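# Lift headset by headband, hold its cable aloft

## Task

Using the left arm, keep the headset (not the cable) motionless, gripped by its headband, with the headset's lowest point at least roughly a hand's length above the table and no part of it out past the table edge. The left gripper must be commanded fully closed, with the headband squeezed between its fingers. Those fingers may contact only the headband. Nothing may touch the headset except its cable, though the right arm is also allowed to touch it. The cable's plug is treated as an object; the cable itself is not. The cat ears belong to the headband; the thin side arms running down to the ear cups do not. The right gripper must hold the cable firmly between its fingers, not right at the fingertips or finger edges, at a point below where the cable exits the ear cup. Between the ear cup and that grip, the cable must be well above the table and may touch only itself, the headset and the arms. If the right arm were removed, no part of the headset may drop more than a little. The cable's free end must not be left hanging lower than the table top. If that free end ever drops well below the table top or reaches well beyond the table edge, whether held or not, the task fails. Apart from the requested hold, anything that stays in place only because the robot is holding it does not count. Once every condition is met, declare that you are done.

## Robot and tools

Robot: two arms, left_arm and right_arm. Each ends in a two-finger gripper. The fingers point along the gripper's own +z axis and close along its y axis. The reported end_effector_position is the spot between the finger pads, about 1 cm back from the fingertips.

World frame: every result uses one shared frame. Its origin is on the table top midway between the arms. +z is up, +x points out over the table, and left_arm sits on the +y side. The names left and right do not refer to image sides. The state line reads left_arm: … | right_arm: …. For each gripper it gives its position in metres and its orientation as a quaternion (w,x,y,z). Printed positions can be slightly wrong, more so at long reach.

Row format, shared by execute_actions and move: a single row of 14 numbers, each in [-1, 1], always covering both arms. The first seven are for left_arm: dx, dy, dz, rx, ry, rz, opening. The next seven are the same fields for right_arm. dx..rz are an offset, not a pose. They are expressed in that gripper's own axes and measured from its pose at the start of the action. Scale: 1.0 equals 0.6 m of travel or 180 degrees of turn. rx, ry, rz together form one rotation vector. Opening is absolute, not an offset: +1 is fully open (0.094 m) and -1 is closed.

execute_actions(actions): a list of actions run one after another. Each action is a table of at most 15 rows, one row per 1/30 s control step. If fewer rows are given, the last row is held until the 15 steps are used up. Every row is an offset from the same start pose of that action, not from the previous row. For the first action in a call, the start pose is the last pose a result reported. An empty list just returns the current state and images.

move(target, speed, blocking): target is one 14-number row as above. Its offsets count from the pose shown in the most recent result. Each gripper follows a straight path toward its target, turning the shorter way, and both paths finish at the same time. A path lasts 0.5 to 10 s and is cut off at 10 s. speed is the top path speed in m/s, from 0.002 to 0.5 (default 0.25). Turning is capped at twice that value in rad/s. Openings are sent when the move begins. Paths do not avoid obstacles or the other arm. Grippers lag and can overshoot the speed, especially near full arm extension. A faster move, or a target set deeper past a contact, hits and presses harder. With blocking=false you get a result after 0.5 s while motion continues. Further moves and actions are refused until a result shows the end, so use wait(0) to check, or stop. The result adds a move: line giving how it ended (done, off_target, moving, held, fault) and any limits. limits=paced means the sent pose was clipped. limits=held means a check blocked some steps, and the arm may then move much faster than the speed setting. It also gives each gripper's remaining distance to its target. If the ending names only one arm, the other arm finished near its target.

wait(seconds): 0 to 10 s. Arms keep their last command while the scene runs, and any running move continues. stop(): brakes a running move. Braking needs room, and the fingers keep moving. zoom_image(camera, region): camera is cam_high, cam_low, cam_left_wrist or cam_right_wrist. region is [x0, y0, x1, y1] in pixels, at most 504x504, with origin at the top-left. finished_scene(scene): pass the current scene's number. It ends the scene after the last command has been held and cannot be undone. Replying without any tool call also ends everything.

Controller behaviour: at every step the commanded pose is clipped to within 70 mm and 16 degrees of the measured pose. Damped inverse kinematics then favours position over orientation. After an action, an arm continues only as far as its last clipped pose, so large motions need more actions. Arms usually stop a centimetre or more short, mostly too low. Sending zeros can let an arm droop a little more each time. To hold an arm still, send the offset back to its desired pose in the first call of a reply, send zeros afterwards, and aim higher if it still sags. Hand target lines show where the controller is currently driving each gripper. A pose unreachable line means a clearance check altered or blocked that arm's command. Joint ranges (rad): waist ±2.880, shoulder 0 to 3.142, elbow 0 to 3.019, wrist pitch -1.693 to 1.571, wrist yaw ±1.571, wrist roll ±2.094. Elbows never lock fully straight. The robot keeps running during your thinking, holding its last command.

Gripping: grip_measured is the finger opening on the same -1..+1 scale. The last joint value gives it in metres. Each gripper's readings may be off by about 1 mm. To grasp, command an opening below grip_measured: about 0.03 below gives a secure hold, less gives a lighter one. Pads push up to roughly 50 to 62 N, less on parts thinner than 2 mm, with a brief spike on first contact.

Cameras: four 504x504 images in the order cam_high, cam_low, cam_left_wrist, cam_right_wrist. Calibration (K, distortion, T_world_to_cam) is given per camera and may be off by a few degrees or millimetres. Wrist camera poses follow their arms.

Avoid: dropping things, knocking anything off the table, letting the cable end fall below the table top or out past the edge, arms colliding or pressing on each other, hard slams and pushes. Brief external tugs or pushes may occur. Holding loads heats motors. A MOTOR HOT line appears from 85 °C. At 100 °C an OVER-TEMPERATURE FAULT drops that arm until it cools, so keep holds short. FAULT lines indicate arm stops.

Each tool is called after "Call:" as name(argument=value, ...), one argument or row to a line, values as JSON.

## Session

Call:
execute_actions(
  actions=[],
)

Scene clock: 0.00 s.
left_arm: end_effector_position=(+0.5131, +0.0875, +0.1527) grip_measured=+1.000 end_effector_quat_wxyz=(+0.150, -0.621, +0.769, +0.017) | right_arm: end_effector_position=(+0.7034, -0.1567, +0.1735) grip_measured=+1.000 end_effector_quat_wxyz=(+0.068, +0.041, +0.979, +0.190)
Joint positions: left_arm=[-0.472  1.733  1.46  -1.184 -0.281 -1.749  0.094] | right_arm=[ 0.149  2.072  2.002 -1.264 -0.334  0.332  0.094]
Joint velocities: left_arm=[ 0.005 -0.015  0.012 -0.012  0.007  0.066  0.   ] | right_arm=[-0.005 -0.015 -0.002  0.002  0.066  0.051  0.   ]
Motor temperatures (°C, as the motors report them): left_arm=[29 26 31 27 26 27] | right_arm=[28 30 28 27 28 26]
Hand target (left_arm): +0.520, +0.085, +0.156; +0.152, -0.621, +0.769, +0.012
Hand target (right_arm): +0.710, -0.155, +0.190; +0.085, +0.037, +0.976, +0.195
camera_calibration (this result's frames):
cam_left_wrist: T_world_to_cam=[[0.959258, -0.230072, 0.163984, -0.497576], [-0.275386, -0.891095, 0.36071, 0.168139], [0.0631367, -0.391173, -0.918149, 0.264292], [0, 0, 0, 1]] pos_world=[0.50692, 0.138733, 0.263605]
cam_right_wrist: T_world_to_cam=[[-0.0476087, -0.919633, -0.389883, -0.0429934], [-0.894714, -0.134277, 0.425978, 0.540035], [-0.444096, 0.369114, -0.816415, 0.633025], [0, 0, 0, 1]] pos_world=[0.762254, -0.200682, 0.270006]

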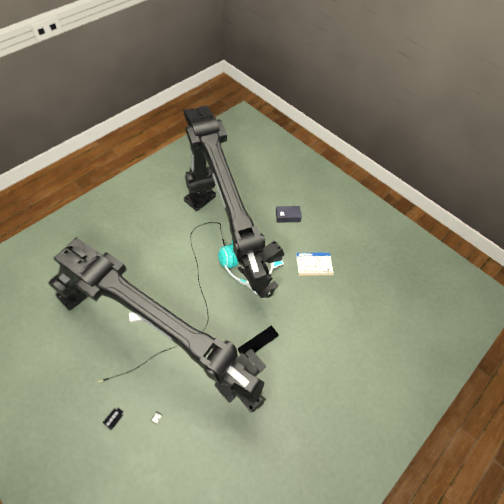

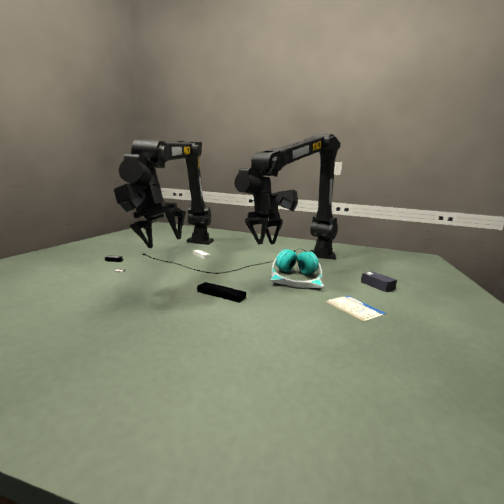

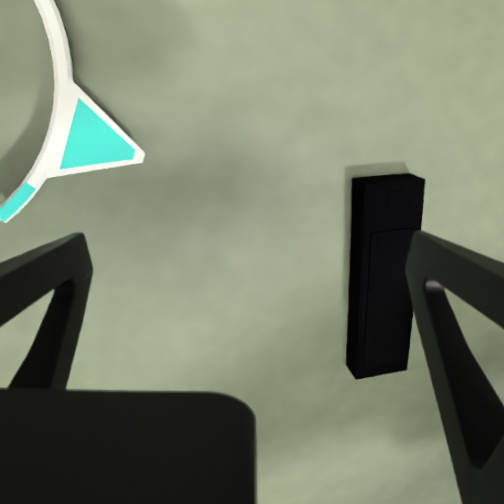

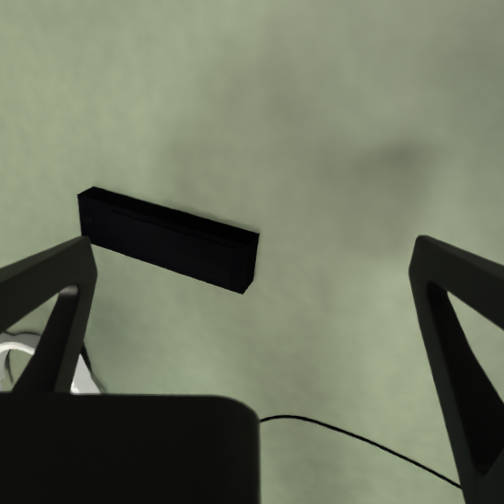

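Call:
zoom_image(
  camera="cam_high",
  region=[180, 200, 320, 320],
)

Call:
zoom_image(
  camera="cam_low",
  region=[240, 230, 360, 310],
)

Region (180, 200, 320, 320) of cam_high's 504x504 image, scaled by 3.600, with more detail than that image has; it fills the top 432 rows of this view, and the rest is white.

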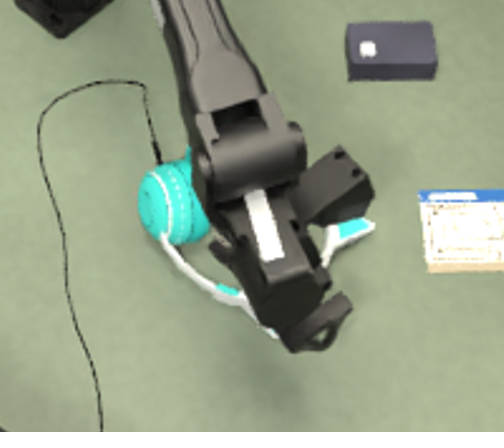

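Region (240, 230, 360, 310) of cam_low's 504x504 image, scaled by 4.200, with more detail than that image has.

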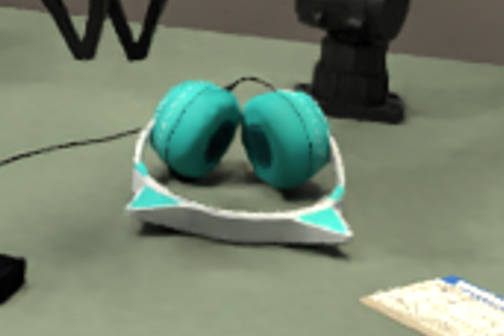

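Call:
move(
  target=[-0.101,0.148,0.155,-0.102,0.079,-0.096,0,0.62,0.072,-0.1,-0.183,-0.314,-0.335,1],
  speed=0.4,
)

Scene clock: 28.50 s.
left_arm: end_effector_position=(+0.4654, +0.1807, +0.0806) grip_measured=+0.002 end_effector_quat_wxyz=(+0.035, +0.735, -0.677, -0.017) | right_arm: end_effector_position=(+0.3353, -0.1050, +0.1944) grip_measured=+1.000 end_effector_quat_wxyz=(+0.574, -0.358, +0.653, +0.342)
Joint positions: left_arm=[-0.217  1.736  1.283 -1.184  0.039 -1.804  0.047] | right_arm=[ 0.388  1.075  0.278  0.667 -0.587 -0.036  0.094]
Joint velocities: left_arm=[-0.005 -0.005 -0.002  0.007 -0.066 -0.007  0.   ] | right_arm=[-0.005 -0.005  0.007 -0.002 -0.066 -0.022  0.   ]
Motor temperatures (°C, as the motors report them): left_arm=[29 28 35 27 26 27] | right_arm=[28 32 32 27 28 26]
Hand target (left_arm): +0.459, +0.183, +0.065; +0.048, +0.742, -0.668, -0.034
Hand target (right_arm): +0.331, -0.101, +0.201; +0.584, -0.367, +0.638, +0.342
Off the commanded pose (left_arm): 0.018 m, 3 deg.
Off the commanded pose (right_arm): 0.010 m, 3 deg.
move: off_target (left_arm, right_arm)
camera_calibration (this result's frames):
cam_left_wrist: T_world_to_cam=[[0.994199, 0.0819549, -0.0696584, -0.472363], [0.107439, -0.787226, 0.607233, 0.0472632], [-0.0050712, -0.611194, -0.791464, 0.29886], [0, 0, 0, 1]] pos_world=[0.466061, 0.258581, 0.174933]
cam_right_wrist: T_world_to_cam=[[0.866699, -0.497694, -0.0336766, -0.336314], [-0.349696, -0.558051, -0.752524, 0.210612], [0.355733, 0.663988, -0.657703, 0.199504], [0, 0, 0, 1]] pos_world=[0.294163, -0.182318, 0.278379]

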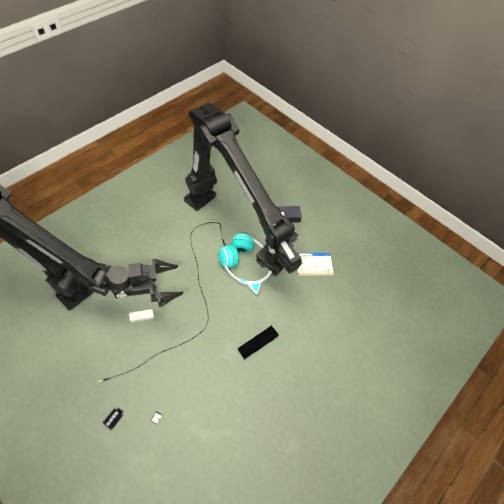

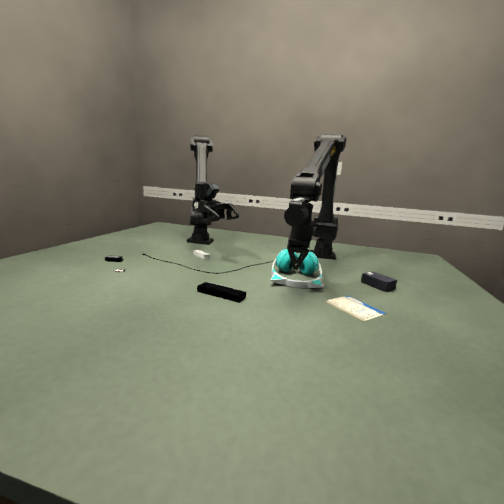

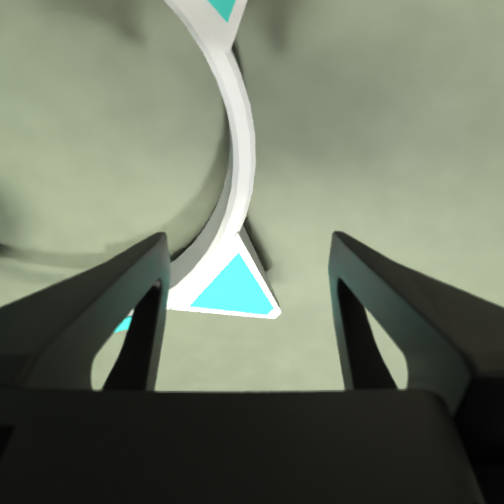

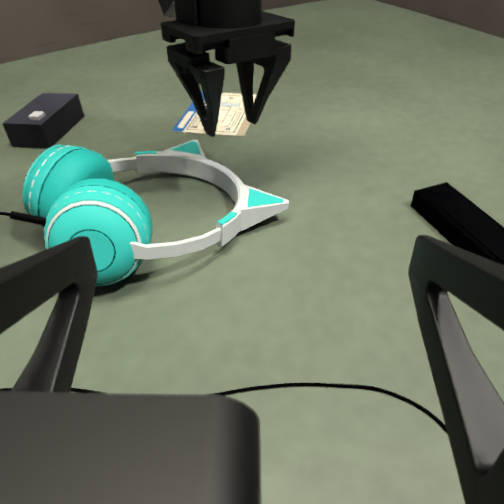

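Call:
move(
  target=[-0.012,0.008,0.125,-0.015,0,0,-0.1,0,0,0,0,0,0,1],
  speed=0.1,
)

Scene clock: 31.83 s.
left_arm: end_effector_position=(+0.4572, +0.1812, +0.0170) grip_measured=-0.098 end_effector_quat_wxyz=(+0.045, +0.735, -0.675, -0.027) | right_arm: end_effector_position=(+0.3353, -0.1050, +0.1944) grip_measured=+1.000 end_effector_quat_wxyz=(+0.574, -0.358, +0.652, +0.342)
Joint positions: left_arm=[-0.216  1.819  1.207 -1.055  0.045 -1.804  0.042] | right_arm=[ 0.388  1.075  0.278  0.667 -0.587 -0.037  0.094]
Joint velocities: left_arm=[-0.015 -0.005 -0.022 -0.007 -0.037  0.066  0.001] | right_arm=[ 0.005 -0.005 -0.002 -0.007 -0.022 -0.037  0.   ]
Motor temperatures (°C, as the motors report them): left_arm=[29 28 34 27 26 27] | right_arm=[28 31 32 27 28 26]
Hand target (left_arm): +0.455, +0.186, +0.006; +0.052, +0.734, -0.676, -0.033
Hand target (right_arm): +0.335, -0.105, +0.194; +0.574, -0.358, +0.653, +0.342
Off the commanded pose (left_arm): 0.012 m, 1 deg.
Off the commanded pose (right_arm): 0.000 m, 0 deg.
move: off_target (left_arm)
camera_calibration (this result's frames):
cam_left_wrist: T_world_to_cam=[[0.991552, 0.0830679, -0.0996211, -0.467218], [0.126649, -0.785882, 0.605269, 0.0781315], [-0.028012, -0.612772, -0.789763, 0.259533], [0, 0, 0, 1]] pos_world=[0.460646, 0.259248, 0.111135]
cam_right_wrist: T_world_to_cam=[[0.866761, -0.497635, -0.0329186, -0.336476], [-0.349158, -0.558369, -0.752538, 0.210401], [0.356109, 0.663764, -0.657726, 0.199359], [0, 0, 0, 1]] pos_world=[0.294114, -0.182289, 0.278382]

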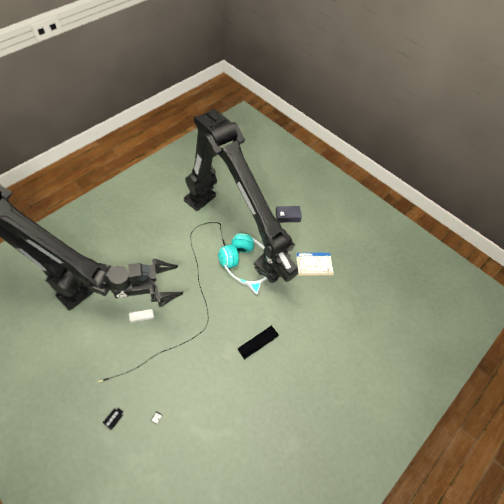

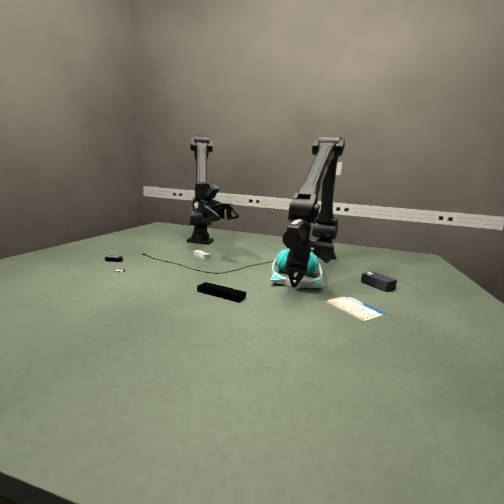

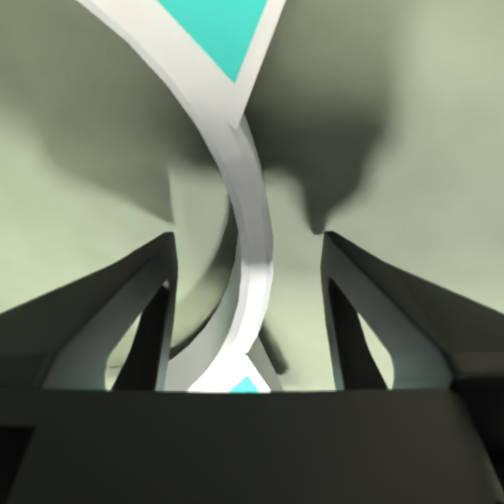

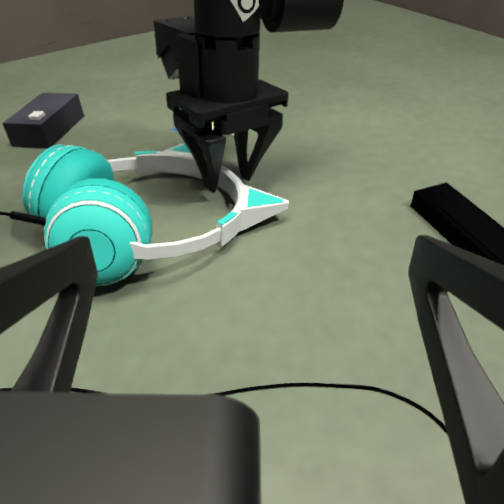

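Call:
execute_actions(
  actions=[
    [[-0.024,0,0.02,0,0,0,-0.3,0,0,0,0,0,0,1],[-0.024,0,0.02,0,0,0,-0.4,0,0,0,0,0,0,1],[-0.024,0,0.02,0,0,0,-0.5,0,0,0,0,0,0,1],[-0.024,0,0.02,0,0,0,-0.5,0,0,0,0,0,0,1],[-0.024,0,0.02,0,0,0,-0.5,0,0,0,0,0,0,1],[-0.024,0,0.02,0,0,0,-0.5,0,0,0,0,0,0,1],[-0.024,0,0.027,0,0,0,-0.5,0,0,0,0,0,0,1]],
  ],
)

Scene clock: 38.33 s.
left_arm: end_effector_position=(+0.4576, +0.1920, +0.0102) grip_measured=-0.498 end_effector_quat_wxyz=(+0.042, +0.740, -0.671, -0.021) | right_arm: end_effector_position=(+0.3353, -0.1050, +0.1944) grip_measured=+1.000 end_effector_quat_wxyz=(+0.574, -0.358, +0.652, +0.342)
Joint positions: left_arm=[-0.193  1.819  1.186 -1.02   0.045 -1.794  0.024] | right_arm=[ 0.388  1.075  0.278  0.667 -0.587 -0.037  0.094]
Joint velocities: left_arm=[-0.005 -0.005 -0.002 -0.022 -0.037 -0.022  0.001] | right_arm=[-0.005 -0.005  0.007  0.017 -0.095  0.007  0.   ]
Motor temperatures (°C, as the motors report them): left_arm=[29 28 34 27 26 27] | right_arm=[28 31 31 27 28 26]
Hand target (left_arm): +0.454, +0.195, +0.001; +0.046, +0.736, -0.675, -0.027
Hand target (right_arm): +0.335, -0.105, +0.194; +0.574, -0.358, +0.652, +0.342
Off the commanded pose (left_arm): 0.011 m, 1 deg.
Off the commanded pose (right_arm): 0.000 m, 0 deg.
camera_calibration (this result's frames):
cam_left_wrist: T_world_to_cam=[[0.991755, 0.0949554, -0.08605, -0.471686], [0.127794, -0.782553, 0.609327, 0.0894851], [-0.00947981, -0.6153, -0.788236, 0.252764], [0, 0, 0, 1]] pos_world=[0.458758, 0.270341, 0.104123]
cam_right_wrist: T_world_to_cam=[[0.866761, -0.497635, -0.0329186, -0.336476], [-0.349158, -0.558369, -0.752538, 0.210401], [0.356109, 0.663764, -0.657726, 0.199359], [0, 0, 0, 1]] pos_world=[0.294114, -0.182289, 0.278382]

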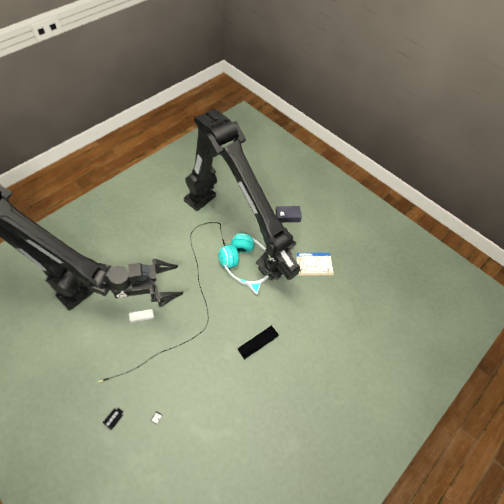

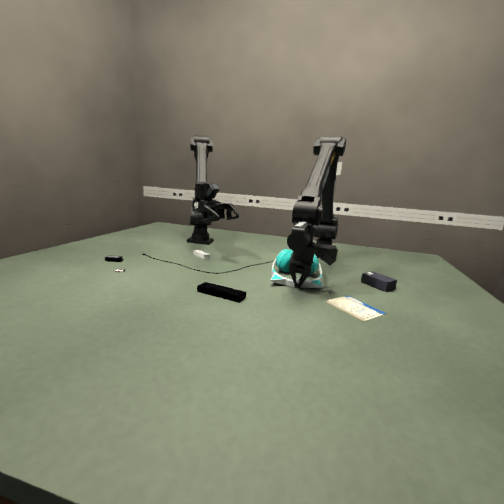

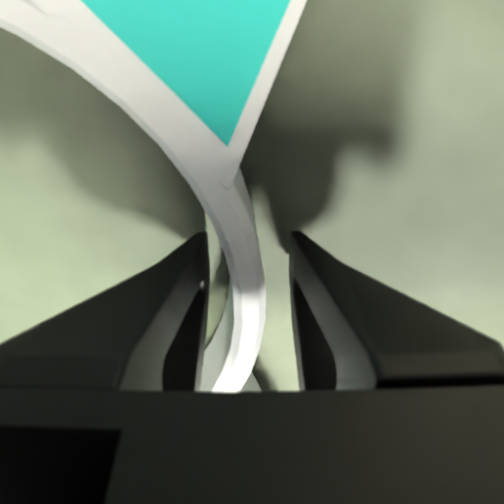

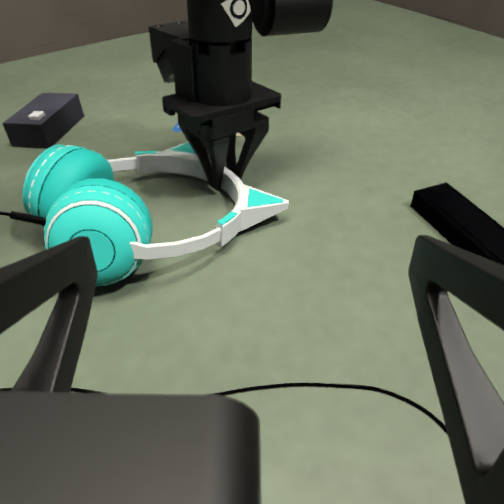

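Call:
execute_actions(
  actions=[
    [[0,0,0,0,0,0,-0.6,0,0,0,0,0,0,1],[0,0,0,0,0,0,-0.7,0,0,0,0,0,0,1],[0,0,0,0,0,0,-0.75,0,0,0,0,0,0,1],[0,0,0,0,0,0,-0.8,0,0,0,0,0,0,1],[0,0,0,0,0,0,-0.8,0,0,0,0,0,0,1],[0,0,0,0,0,0,-0.85,0,0,0,0,0,0,1],[0,0,0,0,0,0,-1,0,0,0,0,0,0,1]],
  ],
)

Call:
move(
  target=[0.107,-0.165,-0.68,0.14,0,0,-1,0,0,0,0,0,0,1],
  speed=0.2,
)

Scene clock: 45.63 s.
left_arm: end_effector_position=(+0.4571, +0.1917, +0.0108) grip_measured=-0.821 end_effector_quat_wxyz=(+0.043, +0.741, -0.670, -0.021) | right_arm: end_effector_position=(+0.3353, -0.1050, +0.1944) grip_measured=+1.000 end_effector_quat_wxyz=(+0.574, -0.358, +0.652, +0.342)
Joint positions: left_arm=[-0.193  1.818  1.186 -1.023  0.047 -1.797  0.008] | right_arm=[ 0.388  1.075  0.278  0.667 -0.587 -0.037  0.094]
Joint velocities: left_arm=[-0.015 -0.005 -0.007  0.007 -0.022  0.022 -0.   ] | right_arm=[-0.005 -0.015 -0.007 -0.002 -0.037  0.007  0.   ]
Motor temperatures (°C, as the motors report them): left_arm=[29 28 34 27 26 27] | right_arm=[28 30 31 27 28 26]
Hand target (left_arm): +0.458, +0.192, +0.010; +0.042, +0.740, -0.671, -0.021
Hand target (right_arm): +0.335, -0.105, +0.194; +0.574, -0.358, +0.652, +0.342
Off the commanded pose (left_arm): 0.001 m, 0 deg.
Off the commanded pose (right_arm): 0.000 m, 0 deg.
camera_calibration (this result's frames):
cam_left_wrist: T_world_to_cam=[[0.991208, 0.0987592, -0.0880553, -0.471521], [0.132039, -0.781213, 0.610141, 0.0867929], [-0.00853283, -0.616404, -0.787384, 0.252826], [0, 0, 0, 1]] pos_world=[0.458072, 0.270214, 0.104596]
cam_right_wrist: T_world_to_cam=[[0.866761, -0.497635, -0.0329186, -0.336476], [-0.349158, -0.558369, -0.752538, 0.210401], [0.356109, 0.663764, -0.657726, 0.199359], [0, 0, 0, 1]] pos_world=[0.294114, -0.182289, 0.278382]

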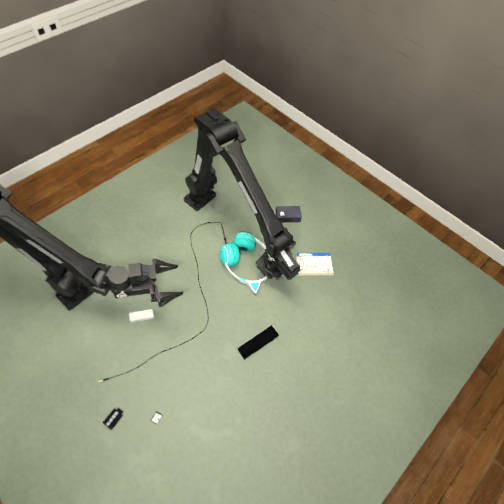

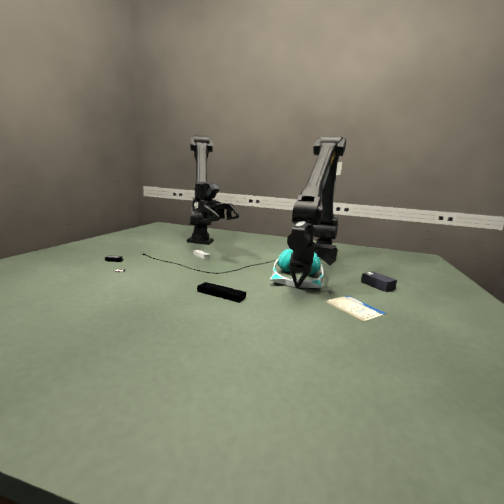

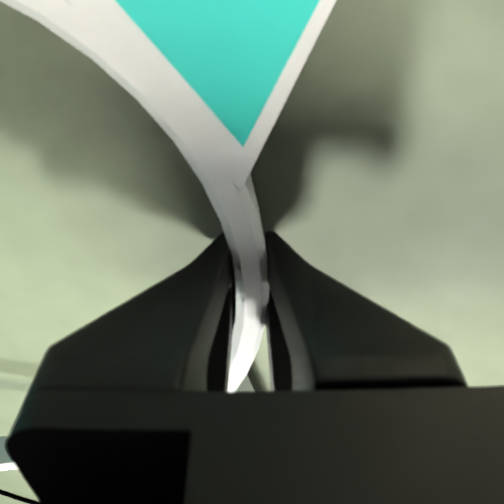

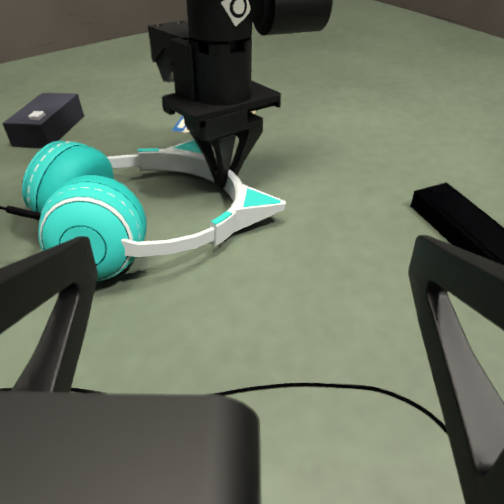

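Scene clock: 48.47 s.
left_arm: end_effector_position=(+0.5869, +0.1569, +0.3929) grip_measured=-0.828 end_effector_quat_wxyz=(-0.114, +0.730, -0.665, +0.109) | right_arm: end_effector_position=(+0.3353, -0.1050, +0.1944) grip_measured=+1.000 end_effector_quat_wxyz=(+0.574, -0.358, +0.652, +0.342)
Joint positions: left_arm=[-0.26   1.798  2.181 -1.648 -0.082 -1.845  0.008] | right_arm=[ 0.388  1.075  0.278  0.667 -0.587 -0.037  0.094]
Joint velocities: left_arm=[ 0.005  0.005  0.017  0.007 -0.007 -0.007  0.002] | right_arm=[-0.005 -0.005 -0.002  0.007 -0.007  0.007  0.   ]
Motor temperatures (°C, as the motors report them): left_arm=[29 28 34 27 26 27] | right_arm=[28 30 31 27 28 26]
Hand target (left_arm): +0.592, +0.151, +0.409; -0.122, +0.731, -0.660, +0.124
Hand target (right_arm): +0.335, -0.105, +0.194; +0.574, -0.358, +0.652, +0.342
Off the commanded pose (left_arm): 0.020 m, 2 deg.
Off the commanded pose (right_arm): 0.000 m, 0 deg.
move: off_target (left_arm)
camera_calibration (this result's frames):
cam_left_wrist: T_world_to_cam=[[0.945006, 0.0879137, 0.315017, -0.692644], [-0.112688, -0.816691, 0.565965, -0.0241569], [0.307028, -0.570339, -0.761871, 0.330852], [0, 0, 0, 1]] pos_world=[0.55025, 0.229862, 0.483933]
cam_right_wrist: T_world_to_cam=[[0.866761, -0.497635, -0.0329186, -0.336476], [-0.349158, -0.558369, -0.752538, 0.210401], [0.356109, 0.663764, -0.657726, 0.199359], [0, 0, 0, 1]] pos_world=[0.294114, -0.182289, 0.278382]

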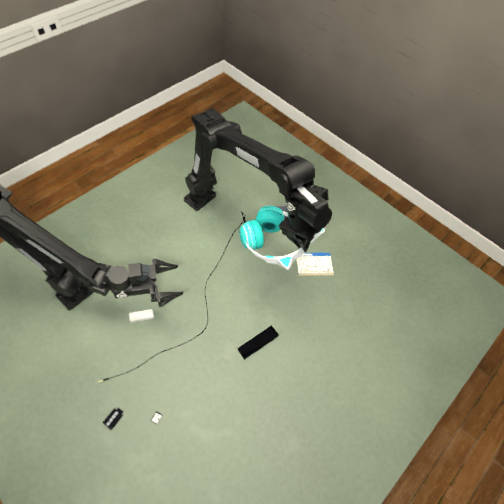

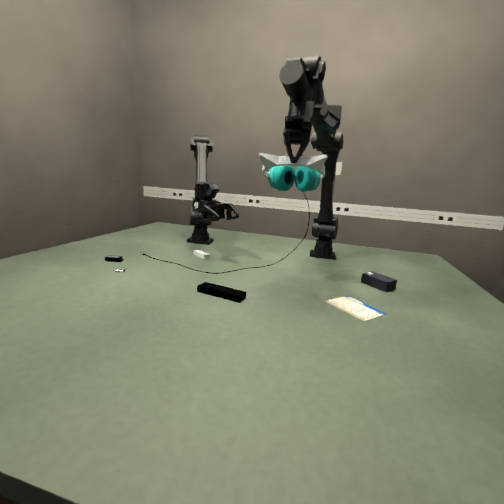

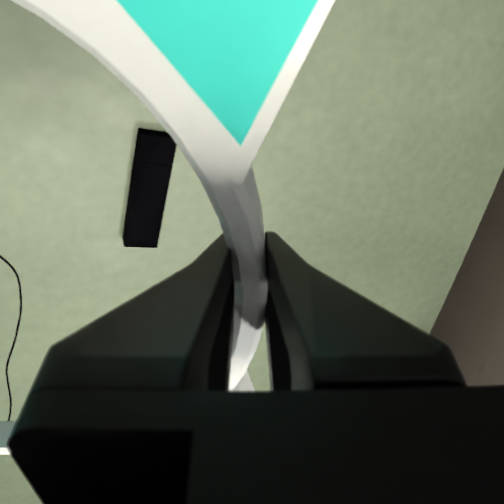

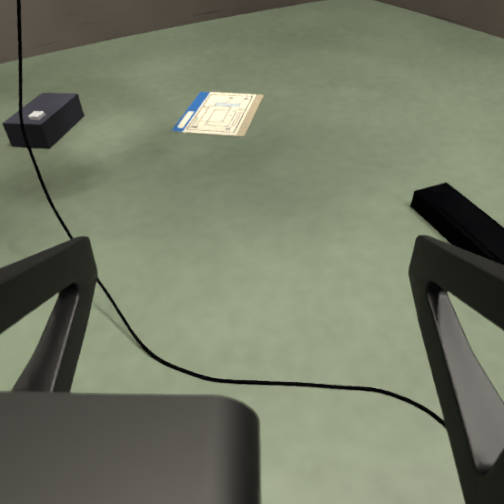

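Call:
move(
  target=[0.01,-0.015,-0.023,0.01,0,0,-1,-0.053,0.283,0.35,0,-0.015,0,1],
  speed=0.25,
)

Call:
zoom_image(
  camera="cam_low",
  region=[240, 150, 360, 270],
)

Call:
zoom_image(
  camera="cam_high",
  region=[170, 180, 290, 300],
)

Scene clock: 60.03 s.
left_arm: end_effector_position=(+0.5871, +0.1583, +0.3930) grip_measured=-0.828 end_effector_quat_wxyz=(-0.118, +0.730, -0.665, +0.106) | right_arm: end_effector_position=(+0.2911, +0.1500, +0.1866) grip_measured=+1.000 end_effector_quat_wxyz=(+0.576, -0.364, +0.652, +0.333)
Joint positions: left_arm=[-0.26   1.798  2.181 -1.648 -0.092 -1.845  0.008] | right_arm=[1.063 1.554 0.671 0.768 0.089 0.027 0.094]
Joint velocities: left_arm=[-0.015 -0.005 -0.007 -0.012  0.007 -0.022  0.   ] | right_arm=[-0.005 -0.005 -0.002 -0.017 -0.066  0.037  0.   ]
Motor temperatures (°C, as the motors report them): left_arm=[29 28 37 27 26 27] | right_arm=[28 30 31 27 28 26]
Hand target (left_arm): +0.591, +0.152, +0.409; -0.126, +0.728, -0.664, +0.119
Hand target (right_arm): +0.294, +0.164, +0.208; +0.589, -0.351, +0.638, +0.350
Off the commanded pose (left_arm): 0.018 m, 2 deg.
Off the commanded pose (right_arm): 0.028 m, 3 deg.
move: off_target (left_arm, right_arm)
camera_calibration (this result's frames):
cam_left_wrist: T_world_to_cam=[[0.944198, 0.087443, 0.317559, -0.693499], [-0.111579, -0.822199, 0.558157, -0.0197358], [0.309904, -0.562444, -0.766562, 0.330615], [0, 0, 0, 1]] pos_world=[0.550139, 0.230367, 0.484679]
cam_right_wrist: T_world_to_cam=[[0.865311, -0.501043, -0.0138614, -0.174143], [-0.341541, -0.569157, -0.747937, 0.329954], [0.366859, 0.651933, -0.663625, 0.0404676], [0, 0, 0, 1]] pos_world=[0.248535, 0.07416, 0.271226]

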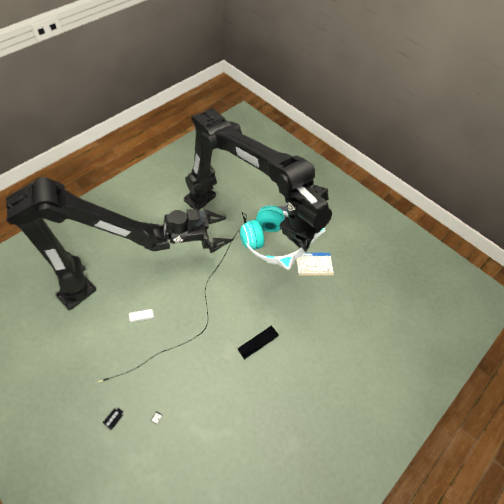

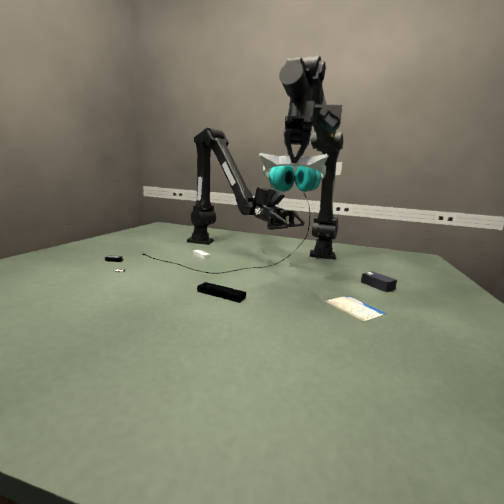

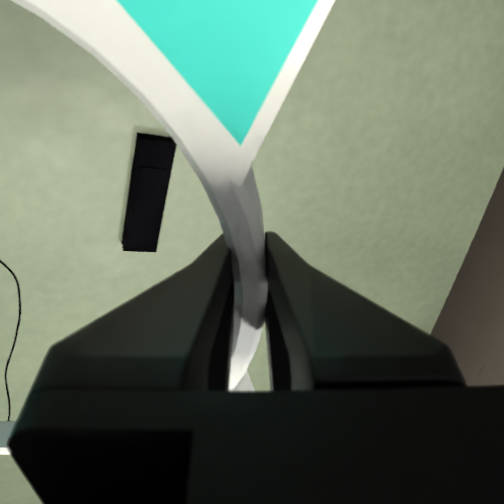

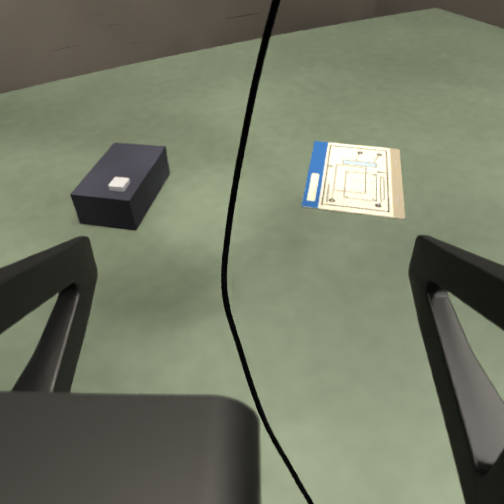

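Region (240, 150, 360, 270) of cam_low's 504x504 image, scaled by 4.200, with more detail than that image has.

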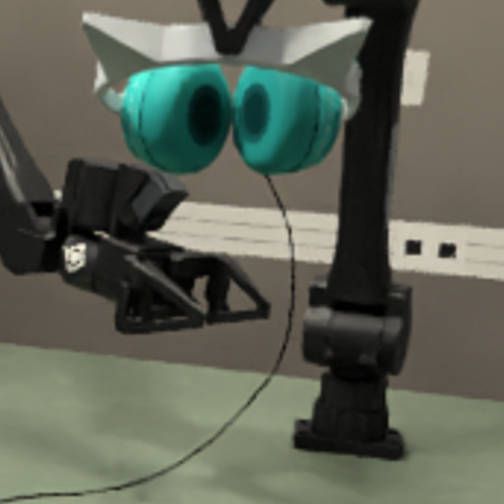

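Region (170, 180, 290, 300) of cam_high's 504x504 image, scaled by 4.200, with more detail than that image has.

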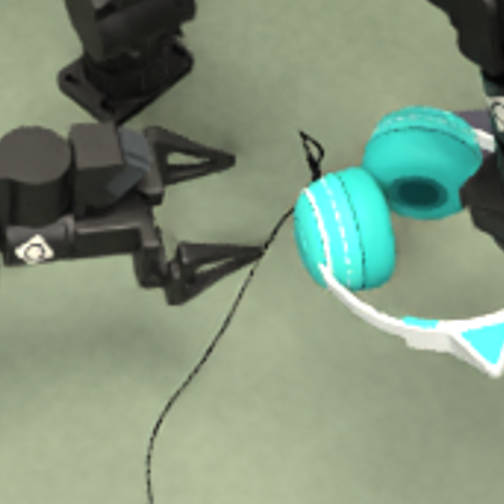

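Call:
move(
  target=[0.011,-0.015,-0.023,0.01,0.004,0,-1,-0.05,0.018,0.143,0,-0.017,0,-0.2],
  speed=0.12,
)

Call:
zoom_image(
  camera="cam_low",
  region=[260, 170, 350, 260],
)

Call:
zoom_image(
  camera="cam_high",
  region=[190, 180, 280, 270],
)

Scene clock: 65.60 s.
left_arm: end_effector_position=(+0.5871, +0.1583, +0.3930) grip_measured=-0.828 end_effector_quat_wxyz=(-0.118, +0.730, -0.665, +0.106) | right_arm: end_effector_position=(+0.3236, +0.2158, +0.1946) grip_measured=-0.197 end_effector_quat_wxyz=(+0.587, -0.356, +0.643, +0.339)
Joint positions: left_arm=[-0.26   1.798  2.181 -1.648 -0.092 -1.845  0.008] | right_arm=[1.063 1.708 0.878 0.749 0.094 0.027 0.038]
Joint velocities: left_arm=[-0.005 -0.005 -0.012 -0.002  0.066 -0.081 -0.001] | right_arm=[ 0.005 -0.005 -0.002 -0.007 -0.022  0.022 -0.001]
Motor temperatures (°C, as the motors report them): left_arm=[29 28 37 27 26 27] | right_arm=[28 30 32 27 28 26]
Hand target (left_arm): +0.591, +0.152, +0.409; -0.126, +0.727, -0.664, +0.121
Hand target (right_arm): +0.326, +0.231, +0.207; +0.593, -0.355, +0.636, +0.343
Off the commanded pose (left_arm): 0.018 m, 2 deg.
Off the commanded pose (right_arm): 0.020 m, 1 deg.
move: off_target (left_arm, right_arm)
camera_calibration (this result's frames):
cam_left_wrist: T_world_to_cam=[[0.944198, 0.087443, 0.317559, -0.693499], [-0.111579, -0.822199, 0.558157, -0.0197358], [0.309904, -0.562444, -0.766562, 0.330615], [0, 0, 0, 1]] pos_world=[0.550139, 0.230367, 0.484679]
cam_right_wrist: T_world_to_cam=[[0.86304, -0.504865, -0.0165287, -0.167094], [-0.332827, -0.543725, -0.770447, 0.38058], [0.379985, 0.670428, -0.637289, -0.0224964], [0, 0, 0, 1]] pos_world=[0.279425, 0.137653, 0.276118]

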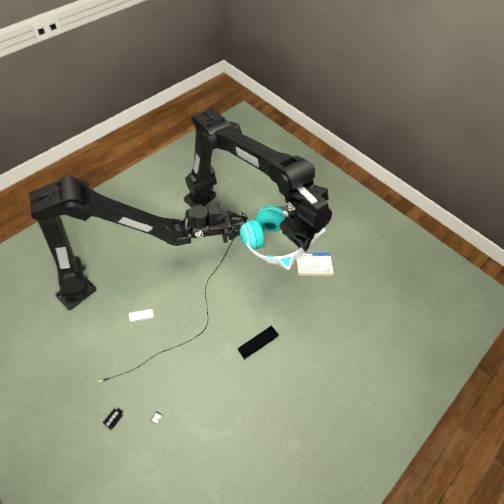

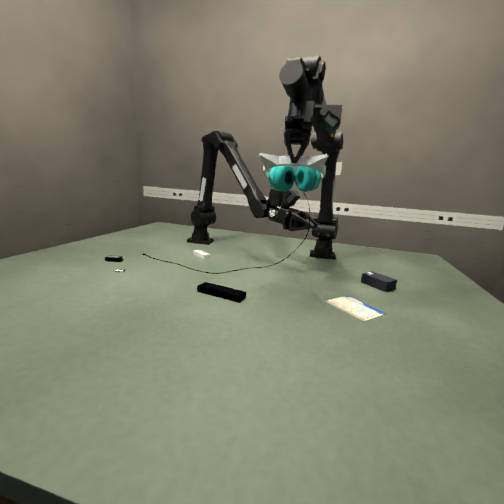

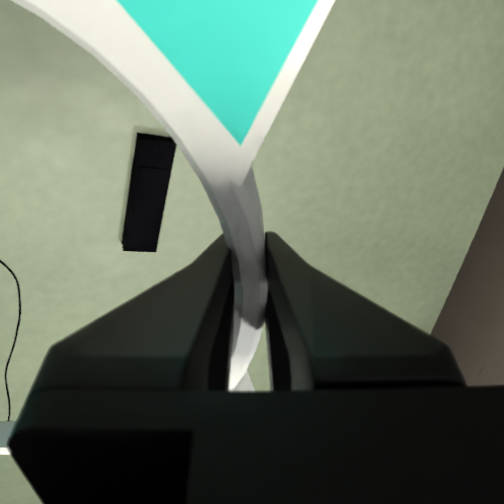

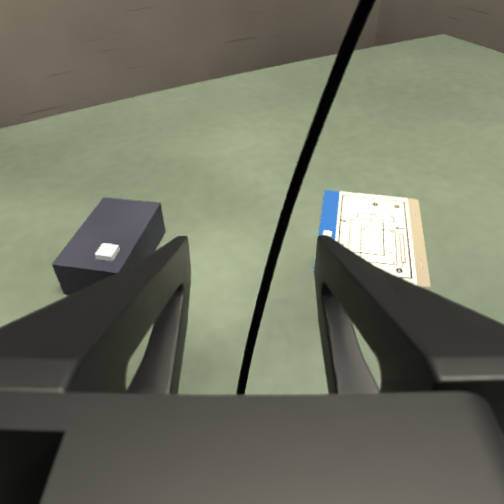

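Region (260, 170, 350, 260) of cam_low's 504x504 image, scaled by 5.600, with more detail than that image has.

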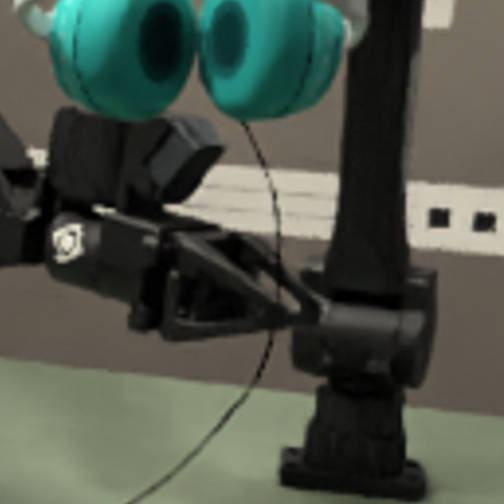

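Region (190, 180, 280, 270) of cam_high's 504x504 image, scaled by 5.600, with more detail than that image has.

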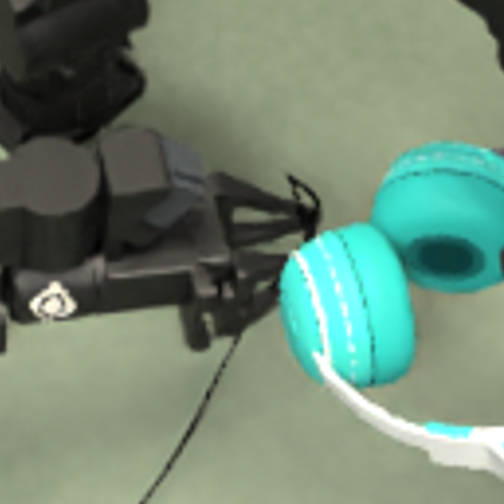

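Call:
execute_actions(
  actions=[
    [[0.011,-0.015,-0.023,0.01,0.004,0,-1,-0.022,0.008,0.02,0,-0.006,0,-0.8]],
  ],
)

Call:
zoom_image(
  camera="cam_low",
  region=[280, 190, 340, 250],
)

Scene clock: 71.37 s.
left_arm: end_effector_position=(+0.5871, +0.1583, +0.3930) grip_measured=-0.828 end_effector_quat_wxyz=(-0.118, +0.730, -0.665, +0.106) | right_arm: end_effector_position=(+0.3244, +0.2154, +0.1946) grip_measured=-0.797 end_effector_quat_wxyz=(+0.588, -0.354, +0.644, +0.338)
Joint positions: left_arm=[-0.26   1.798  2.181 -1.648 -0.092 -1.845  0.008] | right_arm=[1.063 1.708 0.878 0.749 0.1   0.027 0.01 ]
Joint velocities: left_arm=[-0.015  0.005 -0.007 -0.002  0.022 -0.022 -0.   ] | right_arm=[-0.024  0.005  0.007  0.007  0.022 -0.022 -0.   ]
Motor temperatures (°C, as the motors report them): left_arm=[29 28 37 27 26 27] | right_arm=[28 30 32 27 28 26]
Hand target (left_arm): +0.591, +0.152, +0.409; -0.126, +0.727, -0.664, +0.121
Hand target (right_arm): +0.326, +0.229, +0.207; +0.593, -0.352, +0.638, +0.343
Off the commanded pose (left_arm): 0.018 m, 2 deg.
Off the commanded pose (right_arm): 0.019 m, 1 deg.
camera_calibration (this result's frames):
cam_left_wrist: T_world_to_cam=[[0.944198, 0.087443, 0.317559, -0.693499], [-0.111579, -0.822199, 0.558157, -0.0197358], [0.309904, -0.562444, -0.766562, 0.330615], [0, 0, 0, 1]] pos_world=[0.550139, 0.230367, 0.484679]
cam_right_wrist: T_world_to_cam=[[0.860346, -0.509455, -0.0160979, -0.166234], [-0.335416, -0.542091, -0.770476, 0.381083], [0.383797, 0.668276, -0.637265, -0.0232495], [0, 0, 0, 1]] pos_world=[0.279763, 0.13743, 0.276123]

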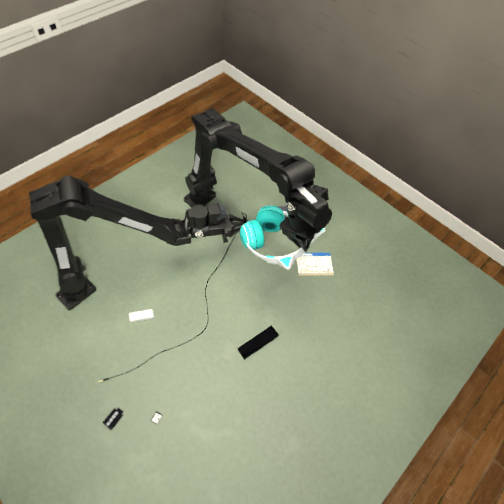

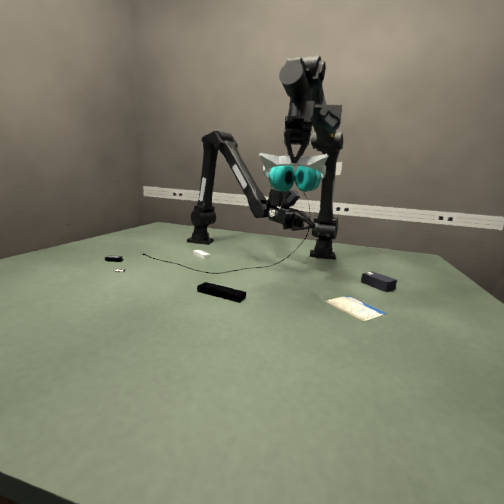

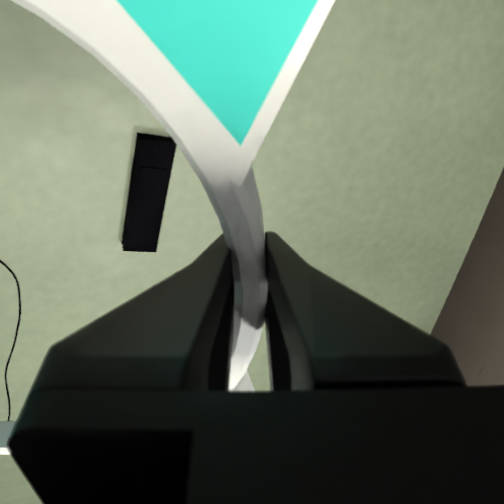

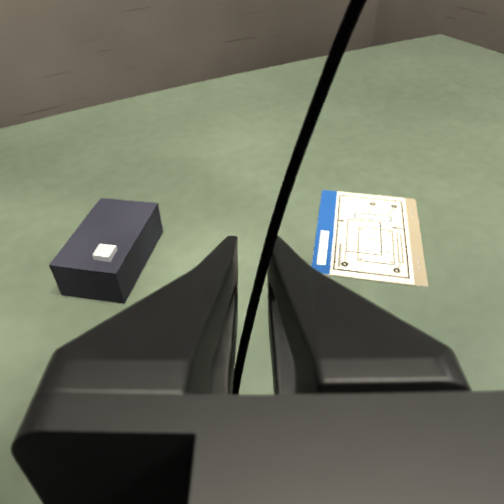

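Region (280, 190, 340, 250) of cam_low's 504x504 image, scaled by 8.400, with more detail than that image has.

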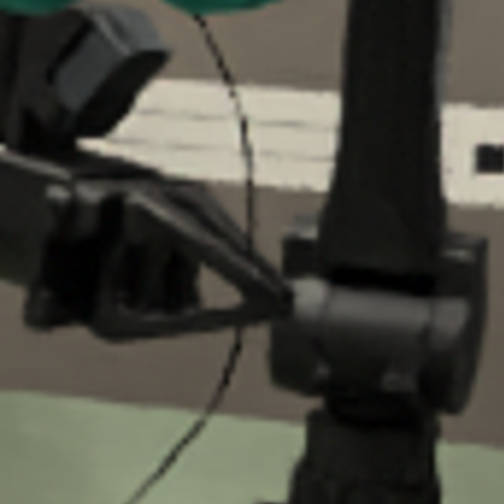

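Call:
execute_actions(
  actions=[
    [[0.011,-0.015,-0.023,0.01,0.004,0,-1,-0.015,0,-0.018,0,0,0,-0.7]],
  ],
)

Call:
zoom_image(
  camera="cam_low",
  region=[280, 190, 340, 250],
)

Scene clock: 75.97 s.
left_arm: end_effector_position=(+0.5871, +0.1583, +0.3930) grip_measured=-0.828 end_effector_quat_wxyz=(-0.118, +0.730, -0.665, +0.106) | right_arm: end_effector_position=(+0.3215, +0.2093, +0.1993) grip_measured=-0.703 end_effector_quat_wxyz=(+0.589, -0.353, +0.643, +0.338)
Joint positions: left_arm=[-0.26   1.798  2.181 -1.648 -0.092 -1.845  0.008] | right_arm=[1.063 1.685 0.86  0.746 0.1   0.027 0.014]
Joint velocities: left_arm=[-0.005 -0.005 -0.007  0.017  0.037 -0.022 -0.001] | right_arm=[-0.005 -0.005 -0.007 -0.017 -0.007 -0.037 -0.   ]
Motor temperatures (°C, as the motors report them): left_arm=[29 28 38 27 26 27] | right_arm=[28 31 32 27 28 26]
Hand target (left_arm): +0.591, +0.152, +0.409; -0.126, +0.727, -0.664, +0.121
Hand target (right_arm): +0.319, +0.207, +0.204; +0.588, -0.354, +0.644, +0.338
Off the commanded pose (left_arm): 0.018 m, 2 deg.
Off the commanded pose (right_arm): 0.006 m, 0 deg.
camera_calibration (this result's frames):
cam_left_wrist: T_world_to_cam=[[0.944198, 0.087443, 0.317559, -0.693499], [-0.111579, -0.822199, 0.558157, -0.0197358], [0.309904, -0.562444, -0.766562, 0.330615], [0, 0, 0, 1]] pos_world=[0.550139, 0.230367, 0.484679]
cam_right_wrist: T_world_to_cam=[[0.860365, -0.509416, -0.0163313, -0.166714], [-0.334526, -0.540234, -0.772166, 0.380137], [0.384531, 0.669808, -0.635211, -0.0159999], [0, 0, 0, 1]] pos_world=[0.276753, 0.131153, 0.280643]

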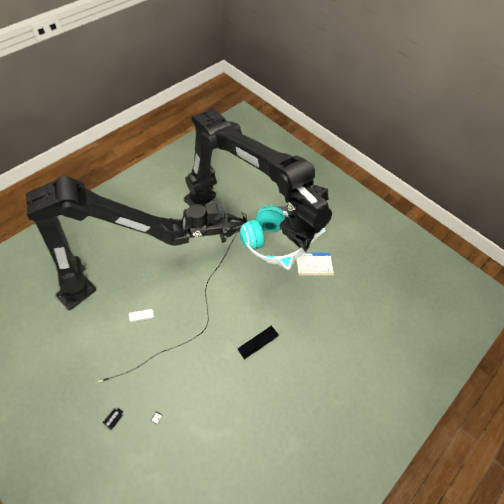

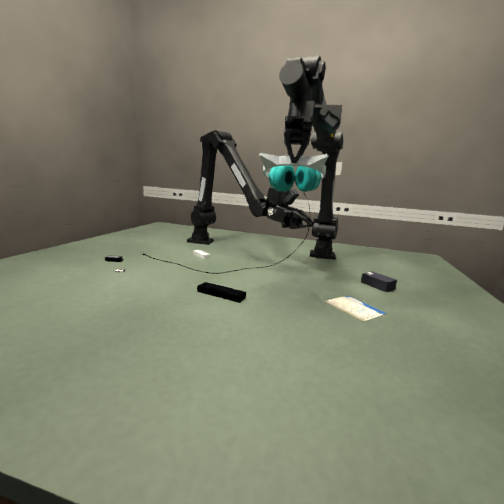

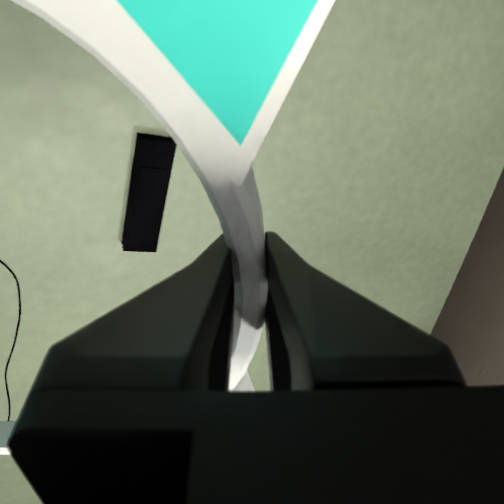

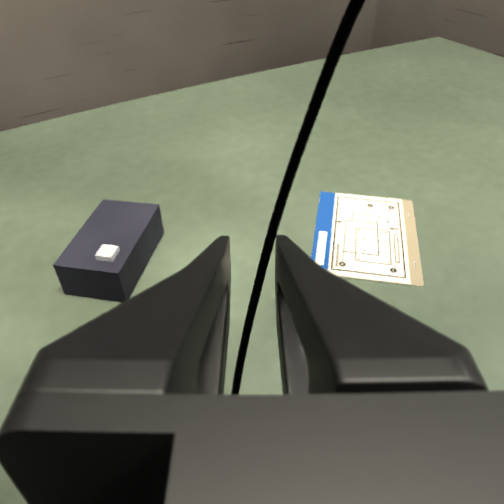

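Region (280, 190, 340, 250) of cam_low's 504x504 image, scaled by 8.400, with more detail than that image has.

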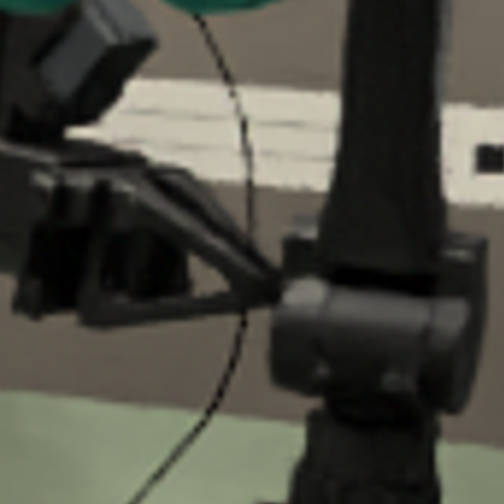

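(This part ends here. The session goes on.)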